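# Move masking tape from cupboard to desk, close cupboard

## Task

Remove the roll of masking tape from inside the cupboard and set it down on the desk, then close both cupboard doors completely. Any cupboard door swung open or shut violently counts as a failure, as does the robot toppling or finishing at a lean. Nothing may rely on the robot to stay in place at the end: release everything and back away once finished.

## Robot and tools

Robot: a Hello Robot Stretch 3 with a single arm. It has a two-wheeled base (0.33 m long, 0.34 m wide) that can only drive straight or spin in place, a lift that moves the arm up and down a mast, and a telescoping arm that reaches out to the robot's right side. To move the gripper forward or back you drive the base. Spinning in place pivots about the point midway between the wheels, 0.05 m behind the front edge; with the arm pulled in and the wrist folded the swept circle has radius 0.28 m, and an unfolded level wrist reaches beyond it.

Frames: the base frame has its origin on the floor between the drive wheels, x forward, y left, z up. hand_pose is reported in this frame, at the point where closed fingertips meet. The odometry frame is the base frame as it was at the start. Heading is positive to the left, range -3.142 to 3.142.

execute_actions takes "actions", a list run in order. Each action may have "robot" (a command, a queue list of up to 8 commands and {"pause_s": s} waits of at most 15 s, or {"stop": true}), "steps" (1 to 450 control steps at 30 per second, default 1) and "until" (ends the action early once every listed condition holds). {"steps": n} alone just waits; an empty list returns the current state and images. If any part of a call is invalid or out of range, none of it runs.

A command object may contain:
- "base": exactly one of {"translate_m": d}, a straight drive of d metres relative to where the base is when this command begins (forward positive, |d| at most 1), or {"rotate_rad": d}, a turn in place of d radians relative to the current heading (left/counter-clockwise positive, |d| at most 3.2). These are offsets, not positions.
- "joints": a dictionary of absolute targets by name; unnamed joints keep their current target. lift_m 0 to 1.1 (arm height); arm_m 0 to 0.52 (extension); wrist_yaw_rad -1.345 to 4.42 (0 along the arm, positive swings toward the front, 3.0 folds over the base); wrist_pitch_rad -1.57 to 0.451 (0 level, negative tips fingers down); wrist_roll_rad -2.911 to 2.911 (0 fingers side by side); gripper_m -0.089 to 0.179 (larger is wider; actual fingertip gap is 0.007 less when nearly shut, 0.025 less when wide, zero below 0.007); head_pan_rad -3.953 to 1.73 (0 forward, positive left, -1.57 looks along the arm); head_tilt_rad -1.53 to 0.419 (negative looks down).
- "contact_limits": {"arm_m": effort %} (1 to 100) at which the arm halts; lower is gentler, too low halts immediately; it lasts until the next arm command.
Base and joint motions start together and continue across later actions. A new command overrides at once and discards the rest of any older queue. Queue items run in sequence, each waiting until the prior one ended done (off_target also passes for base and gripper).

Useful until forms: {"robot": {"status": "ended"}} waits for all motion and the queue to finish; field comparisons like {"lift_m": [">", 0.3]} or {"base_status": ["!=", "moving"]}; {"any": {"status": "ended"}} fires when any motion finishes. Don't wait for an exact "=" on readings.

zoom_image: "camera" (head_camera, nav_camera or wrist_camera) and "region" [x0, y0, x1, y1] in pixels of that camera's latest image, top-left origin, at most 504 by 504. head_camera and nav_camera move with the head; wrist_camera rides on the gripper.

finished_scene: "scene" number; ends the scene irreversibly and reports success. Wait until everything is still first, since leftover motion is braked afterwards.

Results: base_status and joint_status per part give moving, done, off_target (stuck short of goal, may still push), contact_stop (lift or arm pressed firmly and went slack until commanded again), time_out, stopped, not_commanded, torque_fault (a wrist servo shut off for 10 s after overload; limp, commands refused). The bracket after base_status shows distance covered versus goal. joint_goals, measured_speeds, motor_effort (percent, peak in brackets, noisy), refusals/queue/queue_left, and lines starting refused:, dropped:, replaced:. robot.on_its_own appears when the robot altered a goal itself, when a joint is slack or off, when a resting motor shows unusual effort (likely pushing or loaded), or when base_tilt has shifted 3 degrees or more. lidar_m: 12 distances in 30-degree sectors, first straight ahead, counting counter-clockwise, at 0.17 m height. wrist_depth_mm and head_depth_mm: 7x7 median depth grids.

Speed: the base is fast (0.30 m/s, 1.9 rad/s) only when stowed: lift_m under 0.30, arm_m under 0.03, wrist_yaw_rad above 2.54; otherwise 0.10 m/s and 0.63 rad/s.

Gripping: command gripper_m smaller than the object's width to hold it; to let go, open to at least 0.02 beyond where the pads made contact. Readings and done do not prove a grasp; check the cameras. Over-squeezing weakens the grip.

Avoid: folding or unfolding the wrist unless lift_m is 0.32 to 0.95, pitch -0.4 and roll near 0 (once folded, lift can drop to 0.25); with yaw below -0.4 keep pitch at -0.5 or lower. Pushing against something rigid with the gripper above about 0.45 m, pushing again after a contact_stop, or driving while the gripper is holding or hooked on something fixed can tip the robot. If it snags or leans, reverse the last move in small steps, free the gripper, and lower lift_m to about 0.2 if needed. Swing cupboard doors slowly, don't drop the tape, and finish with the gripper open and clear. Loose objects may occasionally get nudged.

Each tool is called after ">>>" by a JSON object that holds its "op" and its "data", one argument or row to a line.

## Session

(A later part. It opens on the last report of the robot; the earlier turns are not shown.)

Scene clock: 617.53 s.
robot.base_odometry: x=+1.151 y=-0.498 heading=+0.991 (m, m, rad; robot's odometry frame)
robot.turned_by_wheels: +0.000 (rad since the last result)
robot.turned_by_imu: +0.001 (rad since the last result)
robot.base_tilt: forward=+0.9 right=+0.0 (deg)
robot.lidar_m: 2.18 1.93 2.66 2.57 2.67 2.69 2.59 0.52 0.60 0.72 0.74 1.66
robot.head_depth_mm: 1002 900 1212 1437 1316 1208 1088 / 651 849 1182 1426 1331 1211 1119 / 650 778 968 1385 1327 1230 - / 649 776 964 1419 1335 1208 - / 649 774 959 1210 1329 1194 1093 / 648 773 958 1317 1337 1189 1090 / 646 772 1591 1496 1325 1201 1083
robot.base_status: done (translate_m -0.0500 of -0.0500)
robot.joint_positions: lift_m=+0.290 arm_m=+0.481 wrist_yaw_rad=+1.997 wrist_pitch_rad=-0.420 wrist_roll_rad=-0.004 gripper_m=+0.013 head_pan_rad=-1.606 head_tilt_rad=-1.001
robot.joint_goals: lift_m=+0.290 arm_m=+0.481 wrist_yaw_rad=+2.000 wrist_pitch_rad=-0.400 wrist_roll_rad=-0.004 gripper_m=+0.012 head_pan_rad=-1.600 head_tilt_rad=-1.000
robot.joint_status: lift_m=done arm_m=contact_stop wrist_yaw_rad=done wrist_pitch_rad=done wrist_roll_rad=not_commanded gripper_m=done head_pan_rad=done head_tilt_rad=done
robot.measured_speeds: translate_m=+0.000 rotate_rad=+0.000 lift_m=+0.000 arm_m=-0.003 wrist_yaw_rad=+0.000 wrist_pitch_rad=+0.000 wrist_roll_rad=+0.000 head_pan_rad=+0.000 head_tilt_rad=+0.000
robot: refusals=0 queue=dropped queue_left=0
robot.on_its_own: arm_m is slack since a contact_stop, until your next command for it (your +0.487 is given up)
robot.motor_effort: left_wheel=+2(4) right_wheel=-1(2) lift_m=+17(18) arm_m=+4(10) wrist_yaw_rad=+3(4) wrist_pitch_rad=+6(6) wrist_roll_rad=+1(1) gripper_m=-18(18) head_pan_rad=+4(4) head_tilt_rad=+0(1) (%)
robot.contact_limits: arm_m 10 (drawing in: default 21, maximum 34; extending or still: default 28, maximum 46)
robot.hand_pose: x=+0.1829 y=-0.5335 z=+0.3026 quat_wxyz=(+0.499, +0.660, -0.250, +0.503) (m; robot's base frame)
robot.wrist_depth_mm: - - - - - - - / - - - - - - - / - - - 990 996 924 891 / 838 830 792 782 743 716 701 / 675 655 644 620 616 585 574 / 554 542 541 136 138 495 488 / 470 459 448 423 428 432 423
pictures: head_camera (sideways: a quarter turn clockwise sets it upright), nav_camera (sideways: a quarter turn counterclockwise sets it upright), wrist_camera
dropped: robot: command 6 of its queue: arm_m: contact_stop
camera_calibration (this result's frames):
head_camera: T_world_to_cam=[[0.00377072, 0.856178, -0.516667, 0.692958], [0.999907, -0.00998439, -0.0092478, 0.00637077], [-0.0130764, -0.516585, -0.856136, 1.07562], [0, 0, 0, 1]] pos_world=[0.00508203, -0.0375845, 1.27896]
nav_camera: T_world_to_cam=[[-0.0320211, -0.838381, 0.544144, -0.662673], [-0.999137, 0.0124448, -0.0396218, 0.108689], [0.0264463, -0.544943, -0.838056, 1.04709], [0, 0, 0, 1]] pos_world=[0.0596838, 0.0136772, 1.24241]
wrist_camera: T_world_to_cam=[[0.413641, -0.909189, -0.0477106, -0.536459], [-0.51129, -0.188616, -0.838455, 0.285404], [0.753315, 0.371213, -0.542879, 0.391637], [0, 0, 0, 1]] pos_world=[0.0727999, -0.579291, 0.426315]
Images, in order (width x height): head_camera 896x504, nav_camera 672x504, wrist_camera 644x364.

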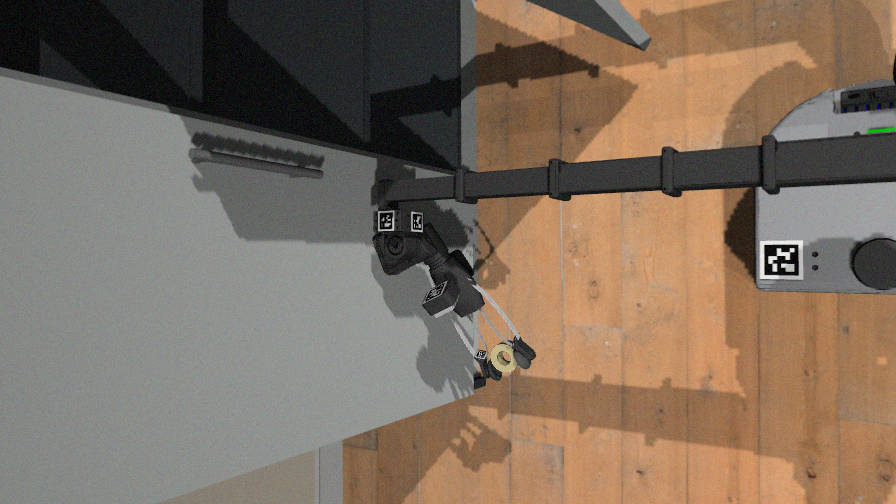

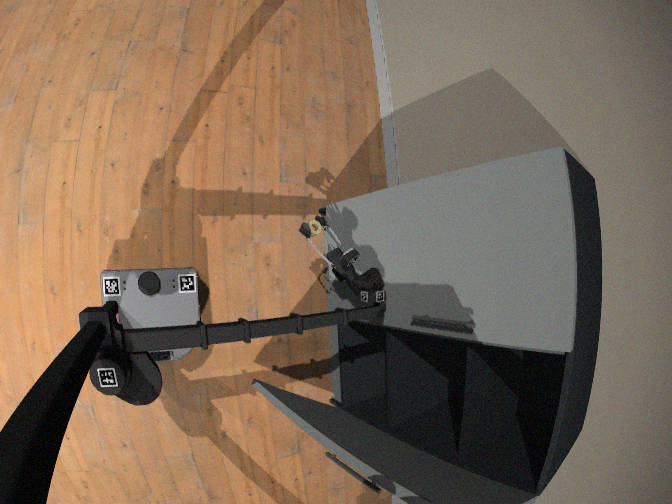

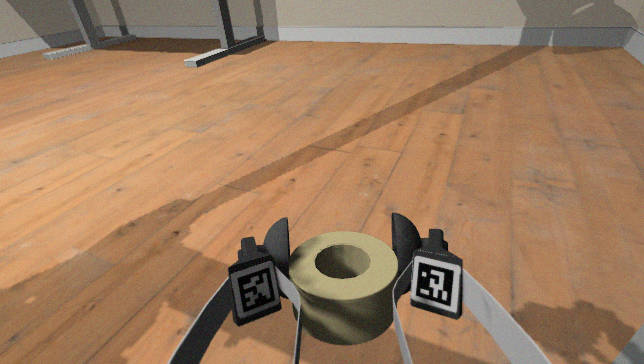

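>>> {"op": "execute_actions", "data": {
  "actions": [
    {"robot":[{"joints":{"arm_m":0.0,"wrist_yaw_rad":2.9}},{"base":{"translate_m":-0.56},"joints":{"head_pan_rad":-1.4}},{"joints":{"arm_m":0.2}}],"steps":450,"until":{"robot":{"status":"ended"}}}
  ]
}}

Scene clock: 642.23 s.
robot.base_odometry: x=+0.844 y=-0.967 heading=+0.991 (m, m, rad; robot's odometry frame)
robot.turned_by_wheels: +0.000 (rad since the last result)
robot.turned_by_imu: +0.002 (rad since the last result)
robot.base_tilt: forward=+0.7 right=+0.0 (deg)
robot.lidar_m: 2.74 2.44 2.67 2.57 2.67 2.11 2.03 1.72 1.24 0.44 0.38 1.02
robot.head_depth_mm: 654 1241 1529 1510 1349 1202 1090 / 532 680 1420 1507 1350 1205 1115 / 460 568 740 1056 1362 1198 - / 426 486 607 807 1115 1194 - / 989 426 514 655 1050 1194 1088 / 986 387 983 1421 1337 1199 1084 / 744 847 1078 1416 1325 1198 1090
robot.base_status: done (translate_m -0.5600 of -0.5600)
robot.joint_positions: lift_m=+0.290 arm_m=+0.200 wrist_yaw_rad=+2.899 wrist_pitch_rad=-0.420 wrist_roll_rad=-0.004 gripper_m=+0.013 head_pan_rad=-1.407 head_tilt_rad=-1.001
robot.joint_goals: lift_m=+0.290 arm_m=+0.200 wrist_yaw_rad=+2.900 wrist_pitch_rad=-0.400 wrist_roll_rad=-0.004 gripper_m=+0.012 head_pan_rad=-1.400 head_tilt_rad=-1.000
robot.joint_status: lift_m=done arm_m=done wrist_yaw_rad=done wrist_pitch_rad=done wrist_roll_rad=not_commanded gripper_m=done head_pan_rad=done head_tilt_rad=done
robot.measured_speeds: translate_m=+0.000 rotate_rad=+0.000 lift_m=+0.000 arm_m=+0.000 wrist_yaw_rad=+0.000 wrist_pitch_rad=+0.000 wrist_roll_rad=+0.000 head_pan_rad=+0.000 head_tilt_rad=+0.000
robot: refusals=0 queue=done queue_left=0
robot.motor_effort: left_wheel=+2(9) right_wheel=-1(6) lift_m=+18(17) arm_m=+5(3) wrist_yaw_rad=+1(1) wrist_pitch_rad=+6(5) wrist_roll_rad=+1(1) gripper_m=-18(19) head_pan_rad=+4(27) head_tilt_rad=+0(0) (%)
robot.hand_pose: x=+0.0327 y=-0.1269 z=+0.3026 quat_wxyz=(+0.230, +0.703, +0.063, +0.670) (m; robot's base frame)
robot.wrist_depth_mm: - - - - - - - / - - - - - - - / - - - - 966 959 915 / 848 819 840 785 738 727 716 / 674 - - 170 637 590 580 / 553 - - 136 138 503 485 / - - - 136 427 430 427
pictures: head_camera (sideways: a quarter turn clockwise sets it upright), nav_camera (sideways: a quarter turn counterclockwise sets it upright), wrist_camera
camera_calibration (this result's frames):
head_camera: T_world_to_cam=[[-0.166174, 0.839905, -0.516667, 0.693994], [0.98201, 0.1886, -0.00924781, 0.00647995], [0.0896762, -0.508909, -0.856136, 1.07499], [0, 0, 0, 1]] pos_world=[0.0125592, -0.0370393, 1.27896]
nav_camera: T_world_to_cam=[[0.134954, -0.828067, 0.544144, -0.663692], [-0.981744, -0.186036, -0.0396218, 0.108583], [0.13404, -0.528863, -0.838056, 1.04643], [0, 0, 0, 1]] pos_world=[0.0559049, 0.0240365, 1.24241]
wrist_camera: T_world_to_cam=[[0.969797, -0.2392, -0.0477106, -0.0378256], [-0.169037, -0.518093, -0.838455, 0.232302], [0.17584, 0.821196, -0.542879, 0.42983], [0, 0, 0, 1]] pos_world=[0.000369195, -0.241669, 0.426315]
Images, in order (width x height): head_camera 896x504, nav_camera 672x504, wrist_camera 644x364.

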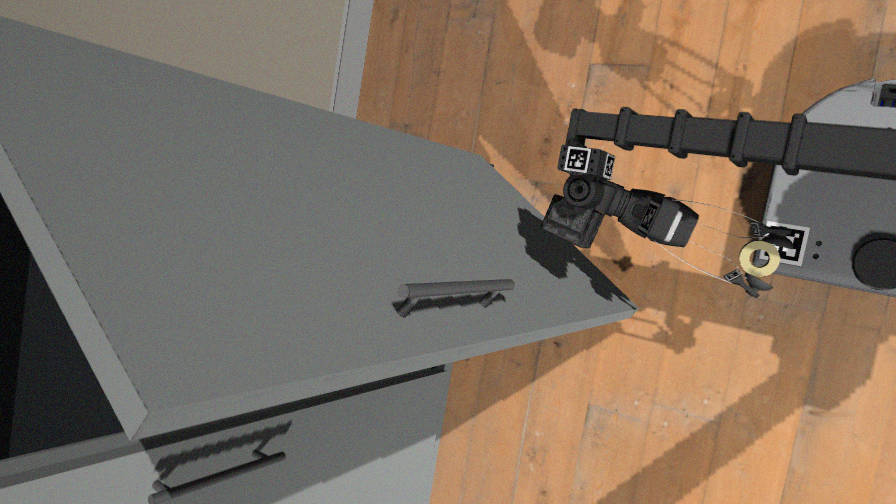

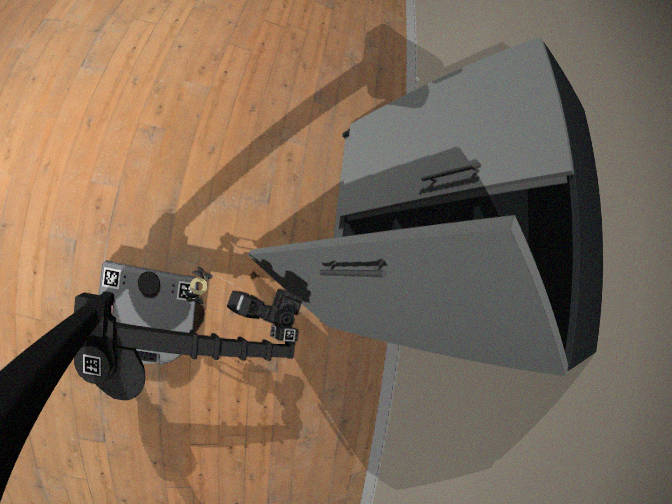

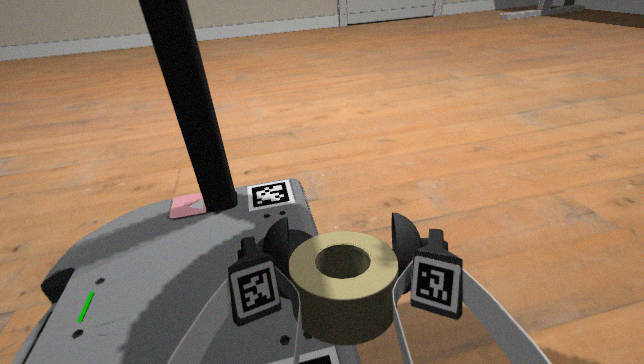

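>>> {"op": "execute_actions", "data": {
  "actions": [
    {"robot":[{"joints":{"arm_m":0.25,"head_pan_rad":-1.57},"base":{"translate_m":0.19}},{"joints":{"arm_m":0.29}},{"joints":{"arm_m":0.325,"wrist_yaw_rad":2.3}},{"base":{"translate_m":0.08}},{"joints":{"arm_m":0.355}},{"joints":{"arm_m":0.38}}],"steps":450,"until":{"robot":{"status":"ended"}}}
  ]
}}

Scene clock: 660.90 s.
robot.base_odometry: x=+0.992 y=-0.741 heading=+0.991 (m, m, rad; robot's odometry frame)
robot.turned_by_wheels: +0.000 (rad since the last result)
robot.turned_by_imu: +0.001 (rad since the last result)
robot.base_tilt: forward=+0.8 right=+0.0 (deg)
robot.lidar_m: 2.47 2.19 2.66 2.58 2.67 2.39 2.30 1.71 0.70 0.59 0.74 1.67
robot.head_depth_mm: 598 730 936 1489 1344 1212 1095 / 579 704 885 1207 1345 1203 1126 / 560 673 847 1073 1337 1209 - / 543 650 794 997 1314 1208 - / 543 687 909 1223 1316 1208 1092 / 655 783 974 1284 1327 1198 1084 / 655 787 971 1293 1333 1195 1083
robot.base_status: done (translate_m +0.0800 of +0.0800)
robot.joint_positions: lift_m=+0.290 arm_m=+0.380 wrist_yaw_rad=+2.300 wrist_pitch_rad=-0.419 wrist_roll_rad=-0.004 gripper_m=+0.013 head_pan_rad=-1.563 head_tilt_rad=-1.000
robot.joint_goals: lift_m=+0.290 arm_m=+0.380 wrist_yaw_rad=+2.300 wrist_pitch_rad=-0.400 wrist_roll_rad=-0.004 gripper_m=+0.012 head_pan_rad=-1.570 head_tilt_rad=-1.000
robot.joint_status: lift_m=done arm_m=done wrist_yaw_rad=done wrist_pitch_rad=done wrist_roll_rad=not_commanded gripper_m=done head_pan_rad=done head_tilt_rad=done
robot.measured_speeds: translate_m=+0.000 rotate_rad=+0.000 lift_m=+0.000 arm_m=+0.000 wrist_yaw_rad=+0.000 wrist_pitch_rad=+0.000 wrist_roll_rad=+0.000 head_pan_rad=+0.000 head_tilt_rad=+0.000
robot: refusals=0 queue=done queue_left=0
robot.motor_effort: left_wheel=+2(9) right_wheel=-1(8) lift_m=+17(18) arm_m=+5(1) wrist_yaw_rad=+0(5) wrist_pitch_rad=+5(6) wrist_roll_rad=+1(1) gripper_m=-18(18) head_pan_rad=-4(25) head_tilt_rad=+0(1) (%)
robot.hand_pose: x=+0.1459 y=-0.3751 z=+0.3026 quat_wxyz=(+0.417, +0.690, -0.147, +0.573) (m; robot's base frame)
robot.wrist_depth_mm: - - - - - - - / - - - - - - - / - - - - 991 944 911 / 851 835 795 772 760 712 705 / 699 649 643 621 614 585 577 / - 549 547 136 138 496 491 / - 473 450 420 427 429 418
pictures: head_camera (sideways: a quarter turn clockwise sets it upright), nav_camera (sideways: a quarter turn counterclockwise sets it upright), wrist_camera
camera_calibration (this result's frames):
head_camera: T_world_to_cam=[[-0.0328155, 0.855396, -0.516933, 0.693527], [0.999421, 0.0327473, -0.00925572, 0.00638404], [0.00901084, -0.516938, -0.855976, 1.07527], [0, 0, 0, 1]] pos_world=[0.00668897, -0.0376008, 1.27897]
nav_camera: T_world_to_cam=[[0.00383041, -0.838814, 0.544405, -0.663231], [-0.998756, -0.0302713, -0.0396146, 0.108677], [0.0497092, -0.543576, -0.837887, 1.04672], [0, 0, 0, 1]] pos_world=[0.0590505, 0.0159358, 1.24241]
wrist_camera: T_world_to_cam=[[0.666683, -0.7438, -0.0479039, -0.351934], [-0.431471, -0.332732, -0.838524, 0.230699], [0.607755, 0.579699, -0.542755, 0.460137], [0, 0, 0, 1]] pos_world=[0.054518, -0.451749, 0.426329]
Images, in order (width x height): head_camera 896x504, nav_camera 672x504, wrist_camera 644x364.

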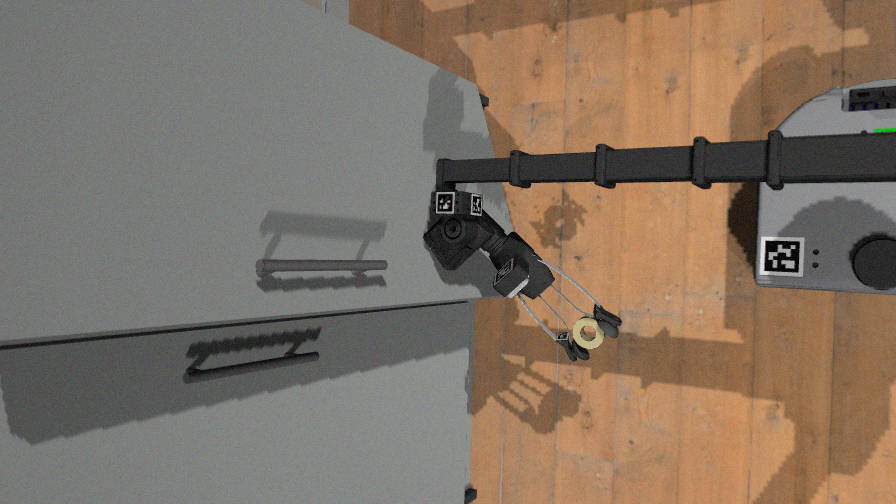

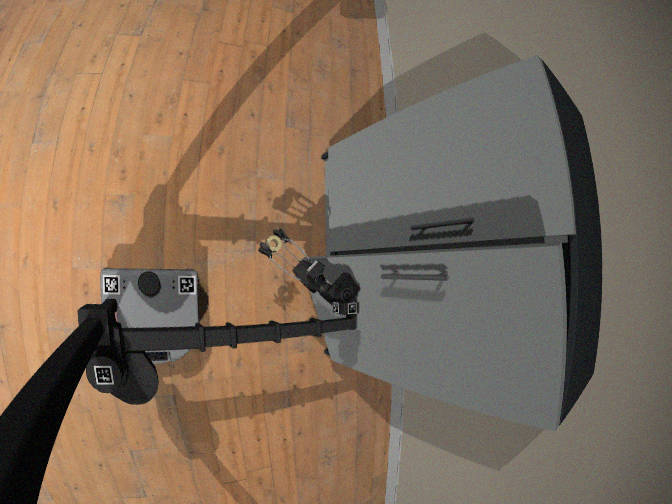

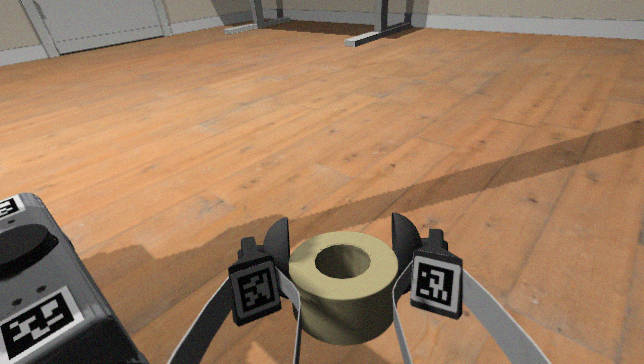

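>>> {"op": "execute_actions", "data": {
  "actions": [
    {"robot":[{"joints":{"arm_m":0.405,"head_tilt_rad":-0.6}},{"joints":{"arm_m":0.43}},{"joints":{"arm_m":0.448}},{"joints":{"arm_m":0.462},"contact_limits":{"arm_m":12}},{"joints":{"arm_m":0.472},"contact_limits":{"arm_m":10}},{"joints":{"arm_m":0.48},"contact_limits":{"arm_m":10}},{"joints":{"arm_m":0.487},"contact_limits":{"arm_m":10}},{"joints":{"arm_m":0.494},"contact_limits":{"arm_m":10}}],"steps":450,"until":{"robot":{"status":"ended"}}}
  ]
}}

Scene clock: 671.70 s.
robot.base_odometry: x=+0.992 y=-0.741 heading=+0.991 (m, m, rad; robot's odometry frame)
robot.turned_by_wheels: +0.000 (rad since the last result)
robot.turned_by_imu: +0.001 (rad since the last result)
robot.base_tilt: forward=+0.8 right=+0.0 (deg)
robot.lidar_m: 2.47 2.20 2.66 2.58 2.67 2.39 2.30 1.72 0.75 0.72 0.75 1.67
robot.head_depth_mm: 972 952 716 815 971 1403 1216 / 978 942 718 817 951 1139 1209 / 978 923 720 822 953 1137 1217 / 977 911 723 821 955 1158 1210 / 980 904 725 825 959 1131 1179 / 979 888 725 825 960 1151 1193 / 987 877 727 826 967 1152 1198
robot.base_status: done (translate_m +0.0800 of +0.0800)
robot.joint_positions: lift_m=+0.290 arm_m=+0.483 wrist_yaw_rad=+2.300 wrist_pitch_rad=-0.419 wrist_roll_rad=-0.004 gripper_m=+0.013 head_pan_rad=-1.564 head_tilt_rad=-0.606
robot.joint_goals: lift_m=+0.290 arm_m=+0.484 wrist_yaw_rad=+2.300 wrist_pitch_rad=-0.400 wrist_roll_rad=-0.004 gripper_m=+0.012 head_pan_rad=-1.570 head_tilt_rad=-0.600
robot.joint_status: lift_m=done arm_m=contact_stop wrist_yaw_rad=done wrist_pitch_rad=done wrist_roll_rad=not_commanded gripper_m=done head_pan_rad=done head_tilt_rad=done
robot.measured_speeds: translate_m=+0.000 rotate_rad=-0.001 lift_m=+0.000 arm_m=-0.004 wrist_yaw_rad=+0.010 wrist_pitch_rad=+0.000 wrist_roll_rad=+0.000 head_pan_rad=+0.000 head_tilt_rad=+0.000
robot: refusals=0 queue=dropped queue_left=0
robot.on_its_own: arm_m is slack since a contact_stop, until your next command for it
robot.motor_effort: left_wheel=-2(2) right_wheel=+1(1) lift_m=+17(18) arm_m=+4(10) wrist_yaw_rad=-1(1) wrist_pitch_rad=+5(5) wrist_roll_rad=+1(1) gripper_m=-18(17) head_pan_rad=-4(4) head_tilt_rad=+2(20) (%)
robot.contact_limits: arm_m 10 (drawing in: default 21, maximum 34; extending or still: default 28, maximum 46)
robot.hand_pose: x=+0.1459 y=-0.4790 z=+0.3026 quat_wxyz=(+0.417, +0.690, -0.147, +0.573) (m; robot's base frame)
robot.wrist_depth_mm: - - - - - - - / - - - - - - - / - - - - 971 957 900 / 904 822 808 759 743 724 699 / 689 653 642 618 616 594 582 / - 544 545 135 138 499 486 / - 464 446 420 423 429 420
pictures: head_camera (sideways: a quarter turn clockwise sets it upright), nav_camera (sideways: a quarter turn counterclockwise sets it upright), wrist_camera
dropped: robot: command 6 of its queue: arm_m: contact_stop
camera_calibration (this result's frames):
head_camera: T_world_to_cam=[[-0.0308791, 0.590791, -0.806234, 1.0705], [0.999461, 0.0272236, -0.018331, 0.018206], [0.0111188, -0.806365, -0.591313, 0.731075], [0, 0, 0, 1]] pos_world=[0.00673118, -0.0434214, 1.2957]
nav_camera: T_world_to_cam=[[0.00182652, -0.564935, 0.825134, -1.02905], [-0.998658, -0.0437322, -0.027731, 0.0932227], [0.0517511, -0.823976, -0.564257, 0.69084], [0, 0, 0, 1]] pos_world=[0.0592255, -0.00803569, 1.2415]
wrist_camera: T_world_to_cam=[[0.666707, -0.743778, -0.047904, -0.429174], [-0.431448, -0.332734, -0.838535, 0.196137], [0.607745, 0.579725, -0.542738, 0.520351], [0, 0, 0, 1]] pos_world=[0.0545157, -0.555609, 0.426322]
Images, in order (width x height): head_camera 896x504, nav_camera 672x504, wrist_camera 644x364.

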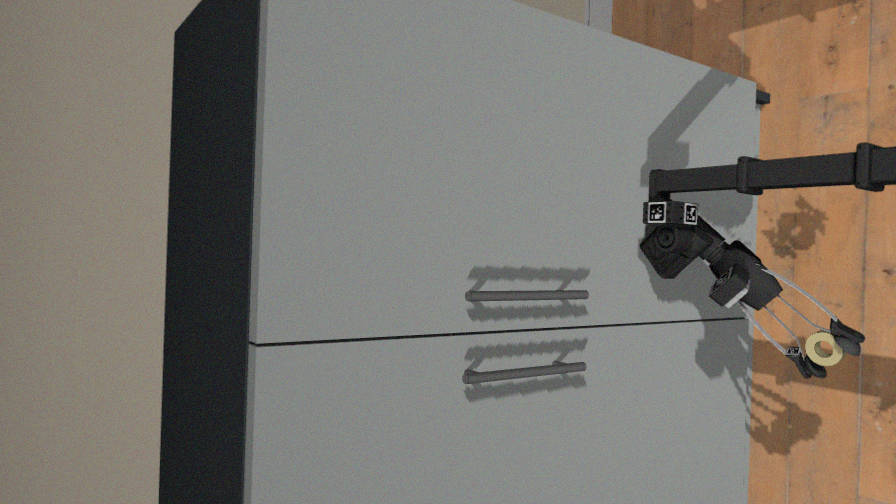

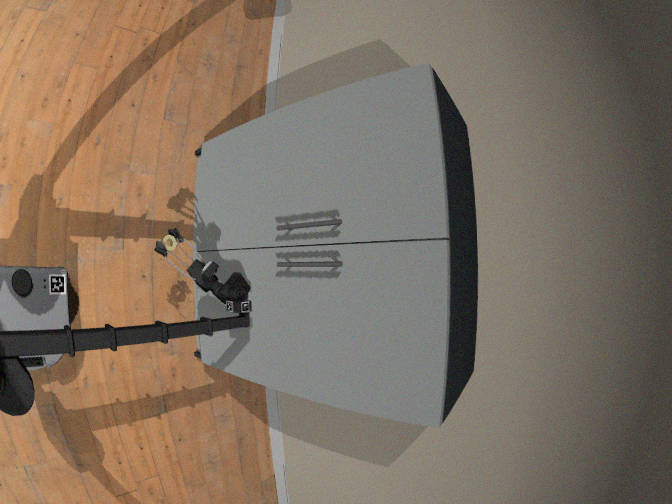

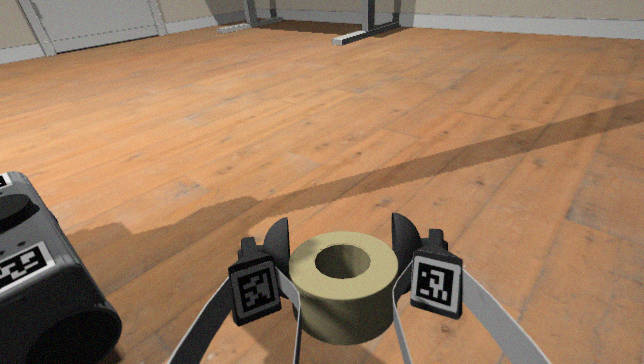

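Both flush. Retract and look at the desk.

>>> {"op": "execute_actions", "data": {
  "actions": [
    {"robot":{"joints":{"arm_m":0.0,"wrist_yaw_rad":2.7,"head_pan_rad":0.6,"head_tilt_rad":-0.4}},"steps":450,"until":{"robot":{"status":"ended"}}}
  ]
}}

Scene clock: 678.83 s.
robot.base_odometry: x=+0.992 y=-0.741 heading=+0.991 (m, m, rad; robot's odometry frame)
robot.turned_by_wheels: +0.000 (rad since the last result)
robot.turned_by_imu: +0.001 (rad since the last result)
robot.base_tilt: forward=+0.8 right=+0.0 (deg)
robot.lidar_m: 2.47 2.20 2.66 2.58 2.66 2.39 2.30 1.71 0.75 0.72 0.74 1.67
robot.head_depth_mm: 2116 2237 2360 2531 2237 1716 1378 / 2221 2357 2384 2651 2242 1697 1378 / 2345 2532 2687 2851 2242 1680 1363 / 2481 2693 2897 2987 2211 1681 1359 / 2703 2916 3165 3141 2201 1680 1349 / 2881 3061 3238 2941 2202 1665 1346 / 2724 2854 2984 3060 2162 1663 1341
robot.base_status: done (translate_m +0.0800 of +0.0800)
robot.joint_positions: lift_m=+0.290 arm_m=+0.000 wrist_yaw_rad=+2.698 wrist_pitch_rad=-0.419 wrist_roll_rad=-0.004 gripper_m=+0.013 head_pan_rad=+0.593 head_tilt_rad=-0.409
robot.joint_goals: lift_m=+0.290 arm_m=+0.000 wrist_yaw_rad=+2.700 wrist_pitch_rad=-0.400 wrist_roll_rad=-0.004 gripper_m=+0.012 head_pan_rad=+0.600 head_tilt_rad=-0.400
robot.joint_status: lift_m=done arm_m=done wrist_yaw_rad=done wrist_pitch_rad=done wrist_roll_rad=not_commanded gripper_m=done head_pan_rad=done head_tilt_rad=done
robot.measured_speeds: translate_m=+0.000 rotate_rad=+0.000 lift_m=+0.000 arm_m=+0.000 wrist_yaw_rad=+0.000 wrist_pitch_rad=+0.000 wrist_roll_rad=+0.000 head_pan_rad=+0.000 head_tilt_rad=+0.000
robot: refusals=0 queue=done queue_left=0
robot.motor_effort: left_wheel=+3(2) right_wheel=-1(1) lift_m=+17(17) arm_m=-4(1) wrist_yaw_rad=+2(1) wrist_pitch_rad=+6(6) wrist_roll_rad=+1(1) gripper_m=-19(19) head_pan_rad=+4(51) head_tilt_rad=+5(16) (%)
robot.hand_pose: x=+0.0749 y=+0.0571 z=+0.3026 quat_wxyz=(+0.296, +0.705, -0.008, +0.644) (m; robot's base frame)
robot.wrist_depth_mm: - - - - - - - / - - - - - - - / - - - - 961 933 908 / - 842 809 774 742 729 692 / - 644 660 617 622 594 582 / - 544 538 135 138 496 486 / 466 - - 151 428 429 423
pictures: head_camera (sideways: a quarter turn clockwise sets it upright), nav_camera (sideways: a quarter turn counterclockwise sets it upright), wrist_camera
camera_calibration (this result's frames):
head_camera: T_world_to_cam=[[-0.335142, -0.257805, -0.90621, 1.20273], [-0.571741, 0.820142, -0.0218736, 0.0324076], [0.74886, 0.510787, -0.422262, 0.506619], [0, 0, 0, 1]] pos_world=[0.0422275, 0.0247165, 1.30456]
nav_camera: T_world_to_cam=[[0.327002, 0.21752, 0.919649, -1.15431], [0.59226, -0.805497, -0.0200715, 0.0735524], [0.736409, 0.551235, -0.392227, 0.462823], [0, 0, 0, 1]] pos_world=[-0.00692751, 0.0552072, 1.24457]
wrist_camera: T_world_to_cam=[[0.902775, -0.427437, -0.0479029, -0.0189141], [-0.268866, -0.473889, -0.838535, 0.339792], [0.33572, 0.769888, -0.542738, 0.262191], [0, 0, 0, 1]] pos_world=[0.0204108, -0.0489191, 0.426322]
Images, in order (width x height): head_camera 896x504, nav_camera 672x504, wrist_camera 644x364.

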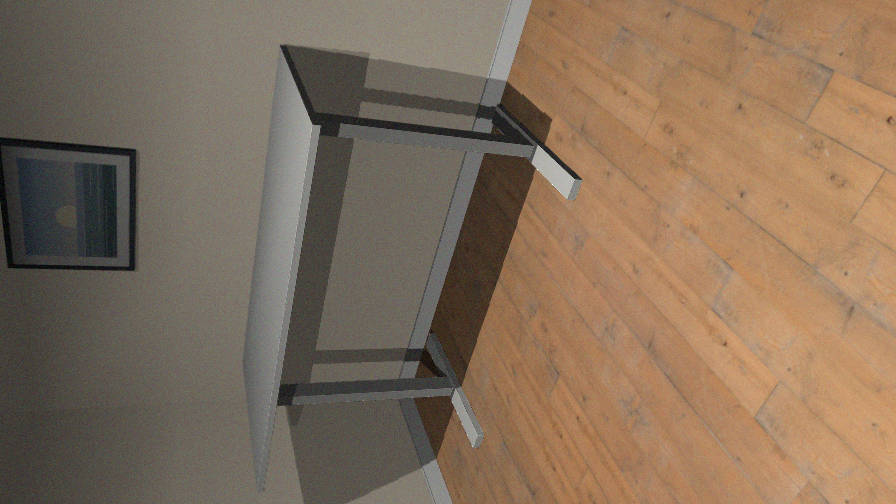

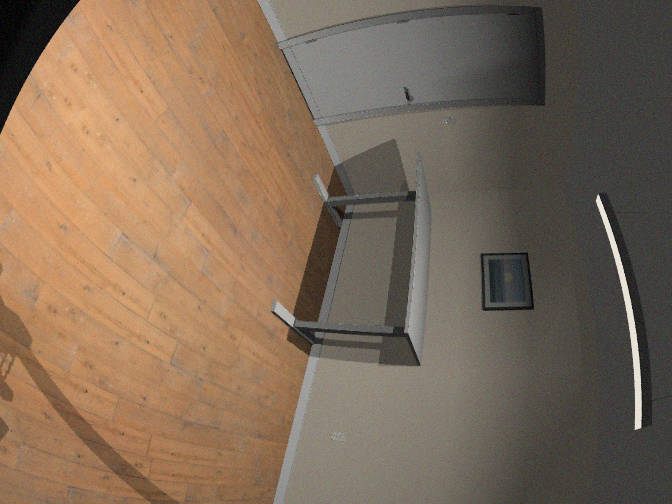

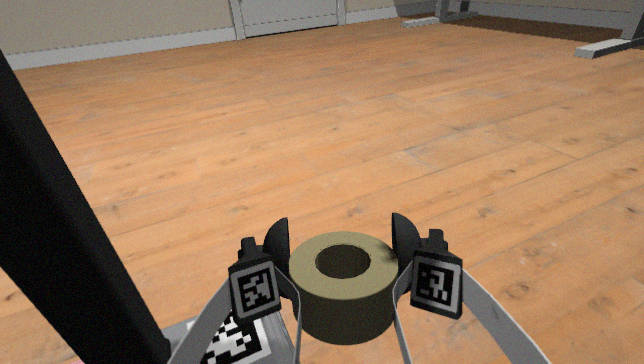

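>>> {"op": "execute_actions", "data": {
  "actions": [
    {"robot":[{"base":{"rotate_rad":0.75}},{"base":{"translate_m":1.0}}],"steps":450,"until":{"robot":{"translate_m":[">",0.6],"base_status":"moving"}}},
    {"robot":[{"base":{"translate_m":0.93},"joints":{"head_pan_rad":-1.57,"head_tilt_rad":-0.6}},{"base":{"rotate_rad":0.82},"joints":{"lift_m":0.93}}],"steps":450,"until":{"robot":{"lift_m":[">",0.4]}}},
    {"robot":{"joints":{"wrist_yaw_rad":0.0,"lift_m":0.93}},"steps":450,"until":{"robot":{"status":"ended"}}}
  ]
}}

Scene clock: 712.67 s.
robot.base_odometry: x=+0.733 y=+0.768 heading=+2.561 (m, m, rad; robot's odometry frame)
robot.turned_by_wheels: +1.570 (rad since the last result)
robot.turned_by_imu: +1.581 (rad since the last result)
robot.base_tilt: forward=+0.8 right=+0.0 (deg)
robot.lidar_m: 1.53 1.58 2.16 3.43 3.21 1.84 2.07 1.93 1.39 0.90 1.37 1.35
robot.head_depth_mm: 1097 1213 932 677 1726 - - / 1102 1200 873 669 1703 - - / 1094 1195 863 667 1152 - - / 1104 1198 861 663 1714 - 1215 / 1098 1198 851 660 1708 1434 1220 / 1104 1194 842 655 1702 1426 1204 / 1101 1184 836 650 1695 1423 1208
robot.base_status: done (rotate_rad +0.8199 of +0.8200)
robot.joint_positions: lift_m=+0.930 arm_m=+0.000 wrist_yaw_rad=+0.002 wrist_pitch_rad=-0.419 wrist_roll_rad=-0.004 gripper_m=+0.013 head_pan_rad=-1.563 head_tilt_rad=-0.593
robot.joint_goals: lift_m=+0.930 arm_m=+0.000 wrist_yaw_rad=+0.000 wrist_pitch_rad=-0.400 wrist_roll_rad=-0.004 gripper_m=+0.012 head_pan_rad=-1.570 head_tilt_rad=-0.600
robot.joint_status: lift_m=done arm_m=done wrist_yaw_rad=done wrist_pitch_rad=done wrist_roll_rad=not_commanded gripper_m=done head_pan_rad=done head_tilt_rad=done
robot.measured_speeds: translate_m=+0.000 rotate_rad=+0.000 lift_m=+0.000 arm_m=+0.000 wrist_yaw_rad=+0.000 wrist_pitch_rad=+0.000 wrist_roll_rad=+0.000 head_pan_rad=+0.000 head_tilt_rad=+0.000
robot: refusals=0 queue=done queue_left=0
robot.motor_effort: left_wheel=-2(12) right_wheel=+1(6) lift_m=+27(28) arm_m=-4(4) wrist_yaw_rad=-2(1) wrist_pitch_rad=+5(6) wrist_roll_rad=+1(1) gripper_m=-19(18) head_pan_rad=-4(51) head_tilt_rad=-2(15) (%)
robot.hand_pose: x=-0.0211 y=-0.3696 z=+0.9421 quat_wxyz=(+0.693, +0.148, -0.690, -0.147) (m; robot's base frame)
robot.wrist_depth_mm: 957 886 799 703 629 975 - / 454 427 401 377 356 338 324 / 316 317 315 - 707 - - / - - - - - - - / - - - - - - - / - - - 136 138 - - / - - - - - - -
pictures: head_camera (sideways: a quarter turn clockwise sets it upright), nav_camera (sideways: a quarter turn counterclockwise sets it upright), wrist_camera
camera_calibration (this result's frames):
head_camera: T_world_to_cam=[[-0.0310562, 0.580782, -0.813467, 1.07993], [0.999451, 0.027426, -0.0185756, 0.0185248], [0.0115218, -0.813597, -0.581315, 0.718065], [0, 0, 0, 1]] pos_world=[0.00675043, -0.0434942, 1.29625]
nav_camera: T_world_to_cam=[[0.00199069, -0.554707, 0.832043, -1.03806], [-0.998637, -0.0445015, -0.027279, 0.0926347], [0.0521591, -0.830855, -0.554039, 0.677545], [0, 0, 0, 1]] pos_world=[0.0592347, -0.00875738, 1.24163]
wrist_camera: T_world_to_cam=[[-0.998847, -0.00312719, -0.0479064, 0.0327446], [0.0385161, 0.543483, -0.838536, 1.03051], [0.0286586, -0.839414, -0.542736, 0.368747], [0, 0, 0, 1]] pos_world=[-0.0175519, -0.250428, 1.06582]
Images, in order (width x height): head_camera 896x504, nav_camera 672x504, wrist_camera 644x364.

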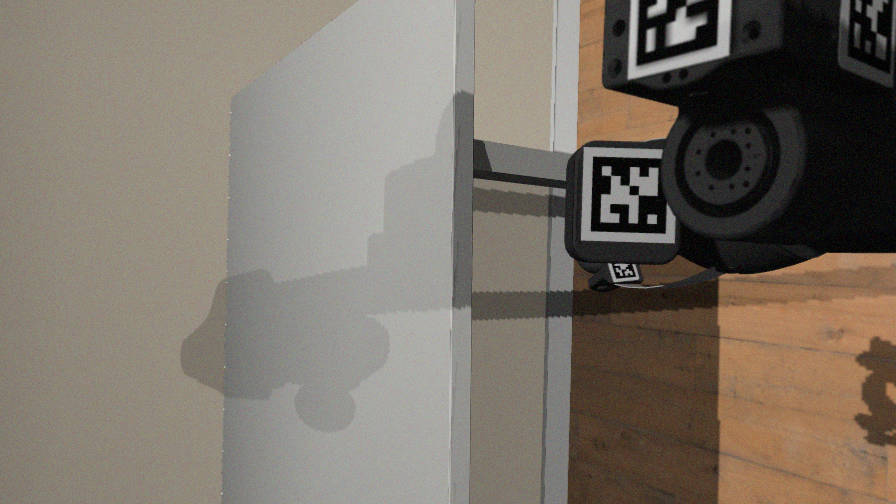

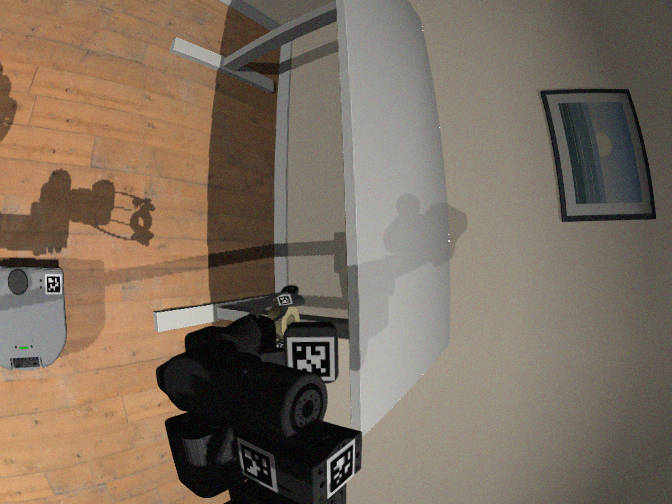

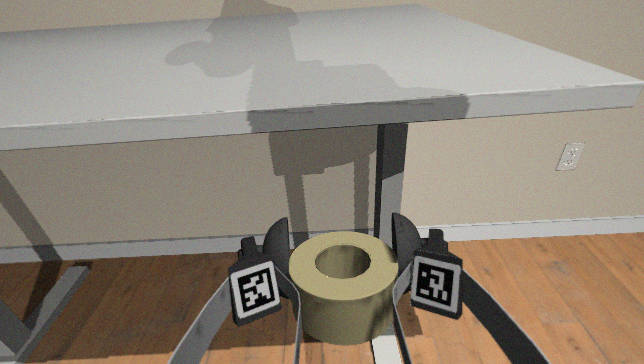

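>>> {"op": "execute_actions", "data": {
  "actions": [
    {"robot":{"joints":{"lift_m":0.97,"wrist_pitch_rad":-0.25,"arm_m":0.08}},"steps":450,"until":{"robot":{"lift_m":[">",0.962]}}},
    {"robot":{"joints":{"arm_m":0.34}},"steps":450,"until":{"robot":{"status":"ended"}}}
  ]
}}

Scene clock: 723.10 s.
robot.base_odometry: x=+0.733 y=+0.768 heading=+2.561 (m, m, rad; robot's odometry frame)
robot.turned_by_wheels: +0.000 (rad since the last result)
robot.turned_by_imu: +0.001 (rad since the last result)
robot.base_tilt: forward=+0.8 right=-0.1 (deg)
robot.lidar_m: 1.53 1.58 2.16 3.44 3.20 1.85 2.07 1.93 1.39 0.90 1.37 1.36
robot.head_depth_mm: 1097 1188 - 707 1716 1448 1225 / 1100 1176 - 670 1711 1441 1225 / 1100 1203 - 665 1348 1375 1192 / 1102 1199 908 663 1725 1442 1214 / 1103 1208 852 658 1708 1432 1207 / 1104 1195 843 654 1704 1436 1208 / 1102 1186 839 650 1688 1428 1204
robot.base_status: done (rotate_rad +0.8199 of +0.8200)
robot.joint_positions: lift_m=+0.970 arm_m=+0.340 wrist_yaw_rad=+0.001 wrist_pitch_rad=-0.272 wrist_roll_rad=-0.004 gripper_m=+0.013 head_pan_rad=-1.563 head_tilt_rad=-0.593
robot.joint_goals: lift_m=+0.970 arm_m=+0.340 wrist_yaw_rad=+0.000 wrist_pitch_rad=-0.250 wrist_roll_rad=-0.004 gripper_m=+0.012 head_pan_rad=-1.570 head_tilt_rad=-0.600
robot.joint_status: lift_m=done arm_m=done wrist_yaw_rad=done wrist_pitch_rad=done wrist_roll_rad=not_commanded gripper_m=done head_pan_rad=done head_tilt_rad=done
robot.measured_speeds: translate_m=+0.000 rotate_rad=+0.000 lift_m=+0.000 arm_m=+0.000 wrist_yaw_rad=+0.000 wrist_pitch_rad=+0.000 wrist_roll_rad=+0.000 head_pan_rad=+0.000 head_tilt_rad=+0.000
robot: refusals=0 queue=done queue_left=0
robot.motor_effort: left_wheel=-2(2) right_wheel=+1(1) lift_m=+27(24) arm_m=+4(3) wrist_yaw_rad=-2(2) wrist_pitch_rad=+6(7) wrist_roll_rad=+1(1) gripper_m=-18(18) head_pan_rad=-4(4) head_tilt_rad=-3(2) (%)
robot.hand_pose: x=-0.0213 y=-0.7249 z=+1.0164 quat_wxyz=(+0.702, +0.097, -0.699, -0.096) (m; robot's base frame)
robot.wrist_depth_mm: 681 687 687 677 690 668 674 / 721 735 726 737 717 722 716 / 713 660 622 591 545 748 764 / 431 414 398 383 366 352 809 / 310 302 298 286 290 271 265 / 244 237 239 136 138 218 213 / 200 198 192 175 179 183 180
pictures: head_camera (sideways: a quarter turn clockwise sets it upright), nav_camera (sideways: a quarter turn counterclockwise sets it upright), wrist_camera
camera_calibration (this result's frames):
head_camera: T_world_to_cam=[[-0.0310084, 0.580784, -0.813467, 1.07993], [0.999453, 0.0273437, -0.0185756, 0.0185248], [0.0114548, -0.813598, -0.581315, 0.718066], [0, 0, 0, 1]] pos_world=[0.00674685, -0.0434942, 1.29625]
nav_camera: T_world_to_cam=[[0.00194499, -0.554707, 0.832043, -1.03806], [-0.99864, -0.0444193, -0.027279, 0.0926347], [0.0520906, -0.830859, -0.554039, 0.677545], [0, 0, 0, 1]] pos_world=[0.059234, -0.00876176, 1.24163]
wrist_camera: T_world_to_cam=[[-0.998843, -0.00918129, -0.0472072, 0.0298921], [0.0391678, 0.414267, -0.909312, 1.26423], [0.027905, -0.910109, -0.413429, -0.0718344], [0, 0, 0, 1]] pos_world=[-0.0176552, -0.588834, 1.1213]
Images, in order (width x height): head_camera 896x504, nav_camera 672x504, wrist_camera 644x364.

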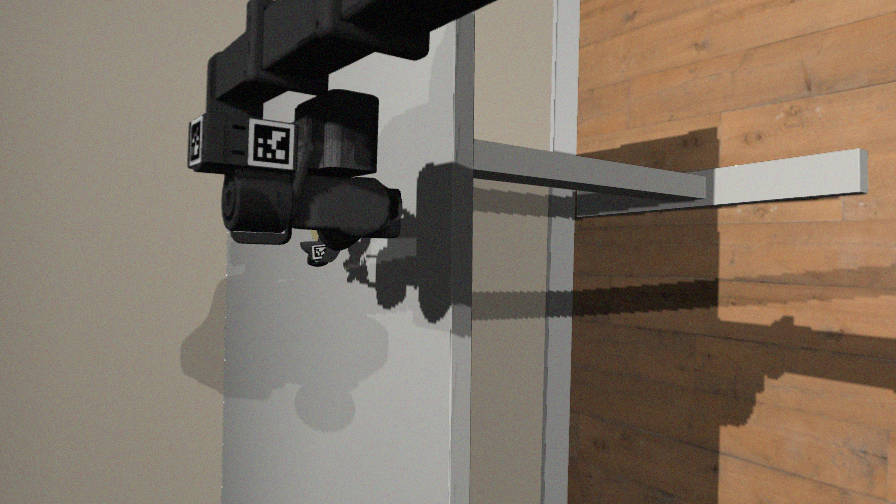

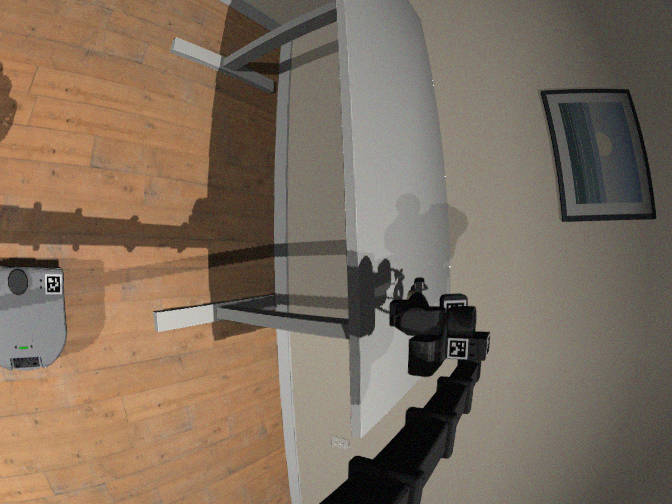

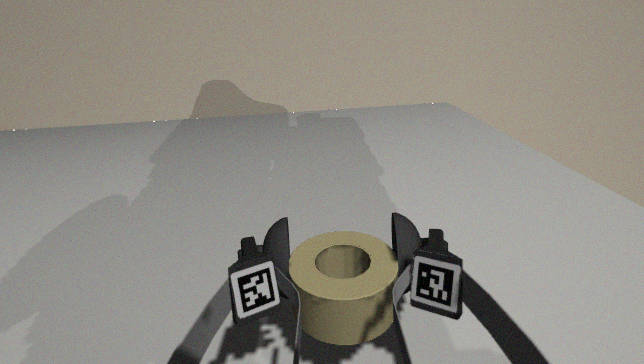

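>>> {"op": "execute_actions", "data": {
  "actions": [
    {"robot":{"joints":{"lift_m":0.929}},"steps":150,"until":{"robot":{"status":"ended"}}},
    {"robot":{"joints":{"gripper_m":0.09}},"steps":90,"until":{"robot":{"status":"ended"}}},
    {"robot":{"joints":{"lift_m":0.975}},"steps":90,"until":{"robot":{"status":"ended"}}},
    {"robot":{"joints":{"arm_m":0.0}},"steps":300,"until":{"robot":{"status":"ended"}}}
  ]
}}

Scene clock: 736.73 s.
robot.base_odometry: x=+0.733 y=+0.768 heading=+2.561 (m, m, rad; robot's odometry frame)
robot.turned_by_wheels: +0.000 (rad since the last result)
robot.turned_by_imu: +0.001 (rad since the last result)
robot.base_tilt: forward=+0.7 right=-0.1 (deg)
robot.lidar_m: 1.54 1.58 2.15 3.44 3.22 1.84 2.08 1.93 1.39 0.90 1.37 1.36
robot.head_depth_mm: 1100 1221 937 647 - - - / 1097 1199 871 669 - - - / 1099 1201 865 652 - - - / 1095 1195 861 635 1708 1405 1217 / 1101 1202 855 657 1706 1438 1210 / 1099 1191 843 655 1710 1434 1210 / 1103 1177 835 652 1683 1417 1203
robot.base_status: done (rotate_rad +0.8199 of +0.8200)
robot.joint_positions: lift_m=+0.975 arm_m=+0.000 wrist_yaw_rad=+0.001 wrist_pitch_rad=-0.265 wrist_roll_rad=-0.004 gripper_m=+0.090 head_pan_rad=-1.563 head_tilt_rad=-0.593
robot.joint_goals: lift_m=+0.975 arm_m=+0.000 wrist_yaw_rad=+0.000 wrist_pitch_rad=-0.250 wrist_roll_rad=-0.004 gripper_m=+0.090 head_pan_rad=-1.570 head_tilt_rad=-0.600
robot.joint_status: lift_m=done arm_m=done wrist_yaw_rad=done wrist_pitch_rad=done wrist_roll_rad=not_commanded gripper_m=done head_pan_rad=done head_tilt_rad=done
robot.measured_speeds: translate_m=+0.000 rotate_rad=+0.000 lift_m=+0.000 arm_m=+0.000 wrist_yaw_rad=+0.000 wrist_pitch_rad=+0.000 wrist_roll_rad=+0.000 head_pan_rad=+0.000 head_tilt_rad=+0.000
robot: refusals=0 queue=done queue_left=0
robot.motor_effort: left_wheel=-2(3) right_wheel=+1(1) lift_m=+27(30) arm_m=-4(0) wrist_yaw_rad=-1(1) wrist_pitch_rad=+4(6) wrist_roll_rad=+1(1) gripper_m=+2(80) head_pan_rad=-4(4) head_tilt_rad=-3(2) (%)
robot.hand_pose: x=-0.0213 y=-0.3864 z=+1.0231 quat_wxyz=(+0.703, +0.094, -0.699, -0.093) (m; robot's base frame)
robot.wrist_depth_mm: - 982 - 963 - 978 - / - - - - - - - / 773 708 671 622 589 - - / 463 443 426 411 392 379 - / 354 347 350 - 780 - - / - - - - - - - / - - - - - - -
pictures: head_camera (sideways: a quarter turn clockwise sets it upright), nav_camera (sideways: a quarter turn counterclockwise sets it upright), wrist_camera
camera_calibration (this result's frames):
head_camera: T_world_to_cam=[[-0.0310085, 0.580784, -0.813467, 1.07993], [0.999453, 0.027344, -0.0185756, 0.0185248], [0.011455, -0.813598, -0.581315, 0.718065], [0, 0, 0, 1]] pos_world=[0.00674686, -0.0434942, 1.29625]
nav_camera: T_world_to_cam=[[0.00194512, -0.554707, 0.832043, -1.03806], [-0.99864, -0.0444195, -0.027279, 0.0926347], [0.0520908, -0.830859, -0.554039, 0.677545], [0, 0, 0, 1]] pos_world=[0.059234, -0.00876175, 1.24163]
wrist_camera: T_world_to_cam=[[-0.998844, -0.00938672, -0.0471474, 0.0331459], [0.0392251, 0.40785, -0.912206, 1.13058], [0.0277917, -0.913001, -0.40701, 0.231323], [0, 0, 0, 1]] pos_world=[-0.0176685, -0.249598, 1.12704]
Images, in order (width x height): head_camera 896x504, nav_camera 672x504, wrist_camera 644x364.

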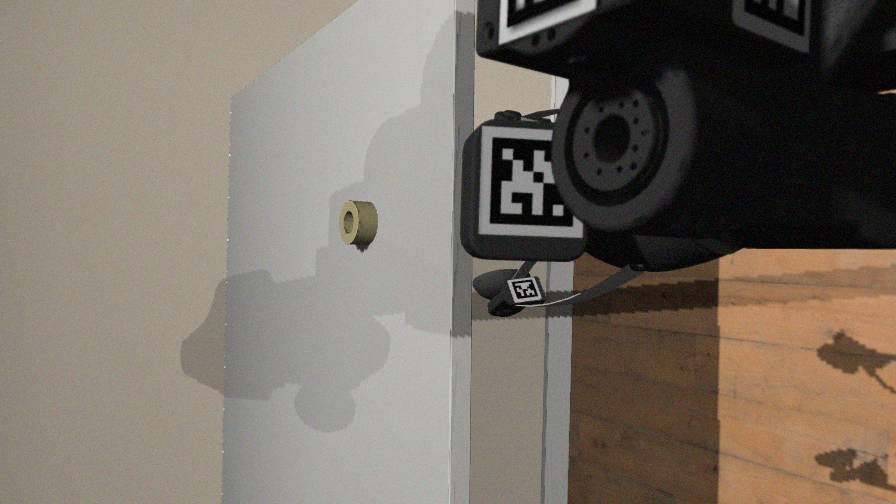

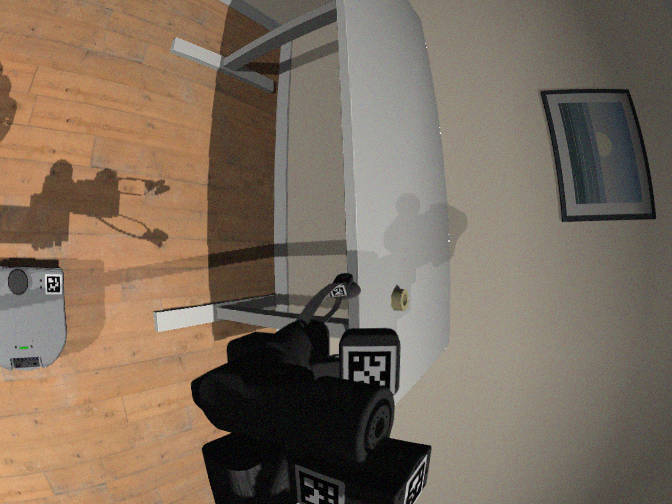

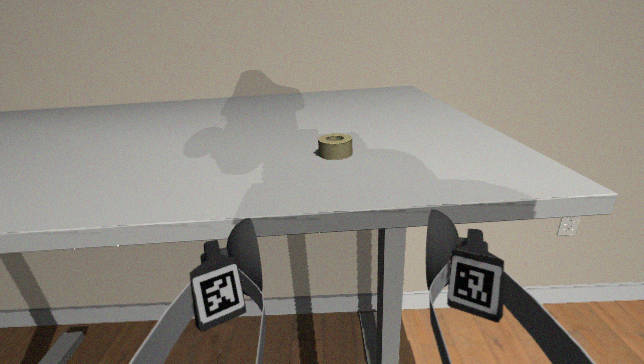

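>>> {"op": "finished_scene", "data": {
  "scene": 2
}}

The scene is finished: the task was done.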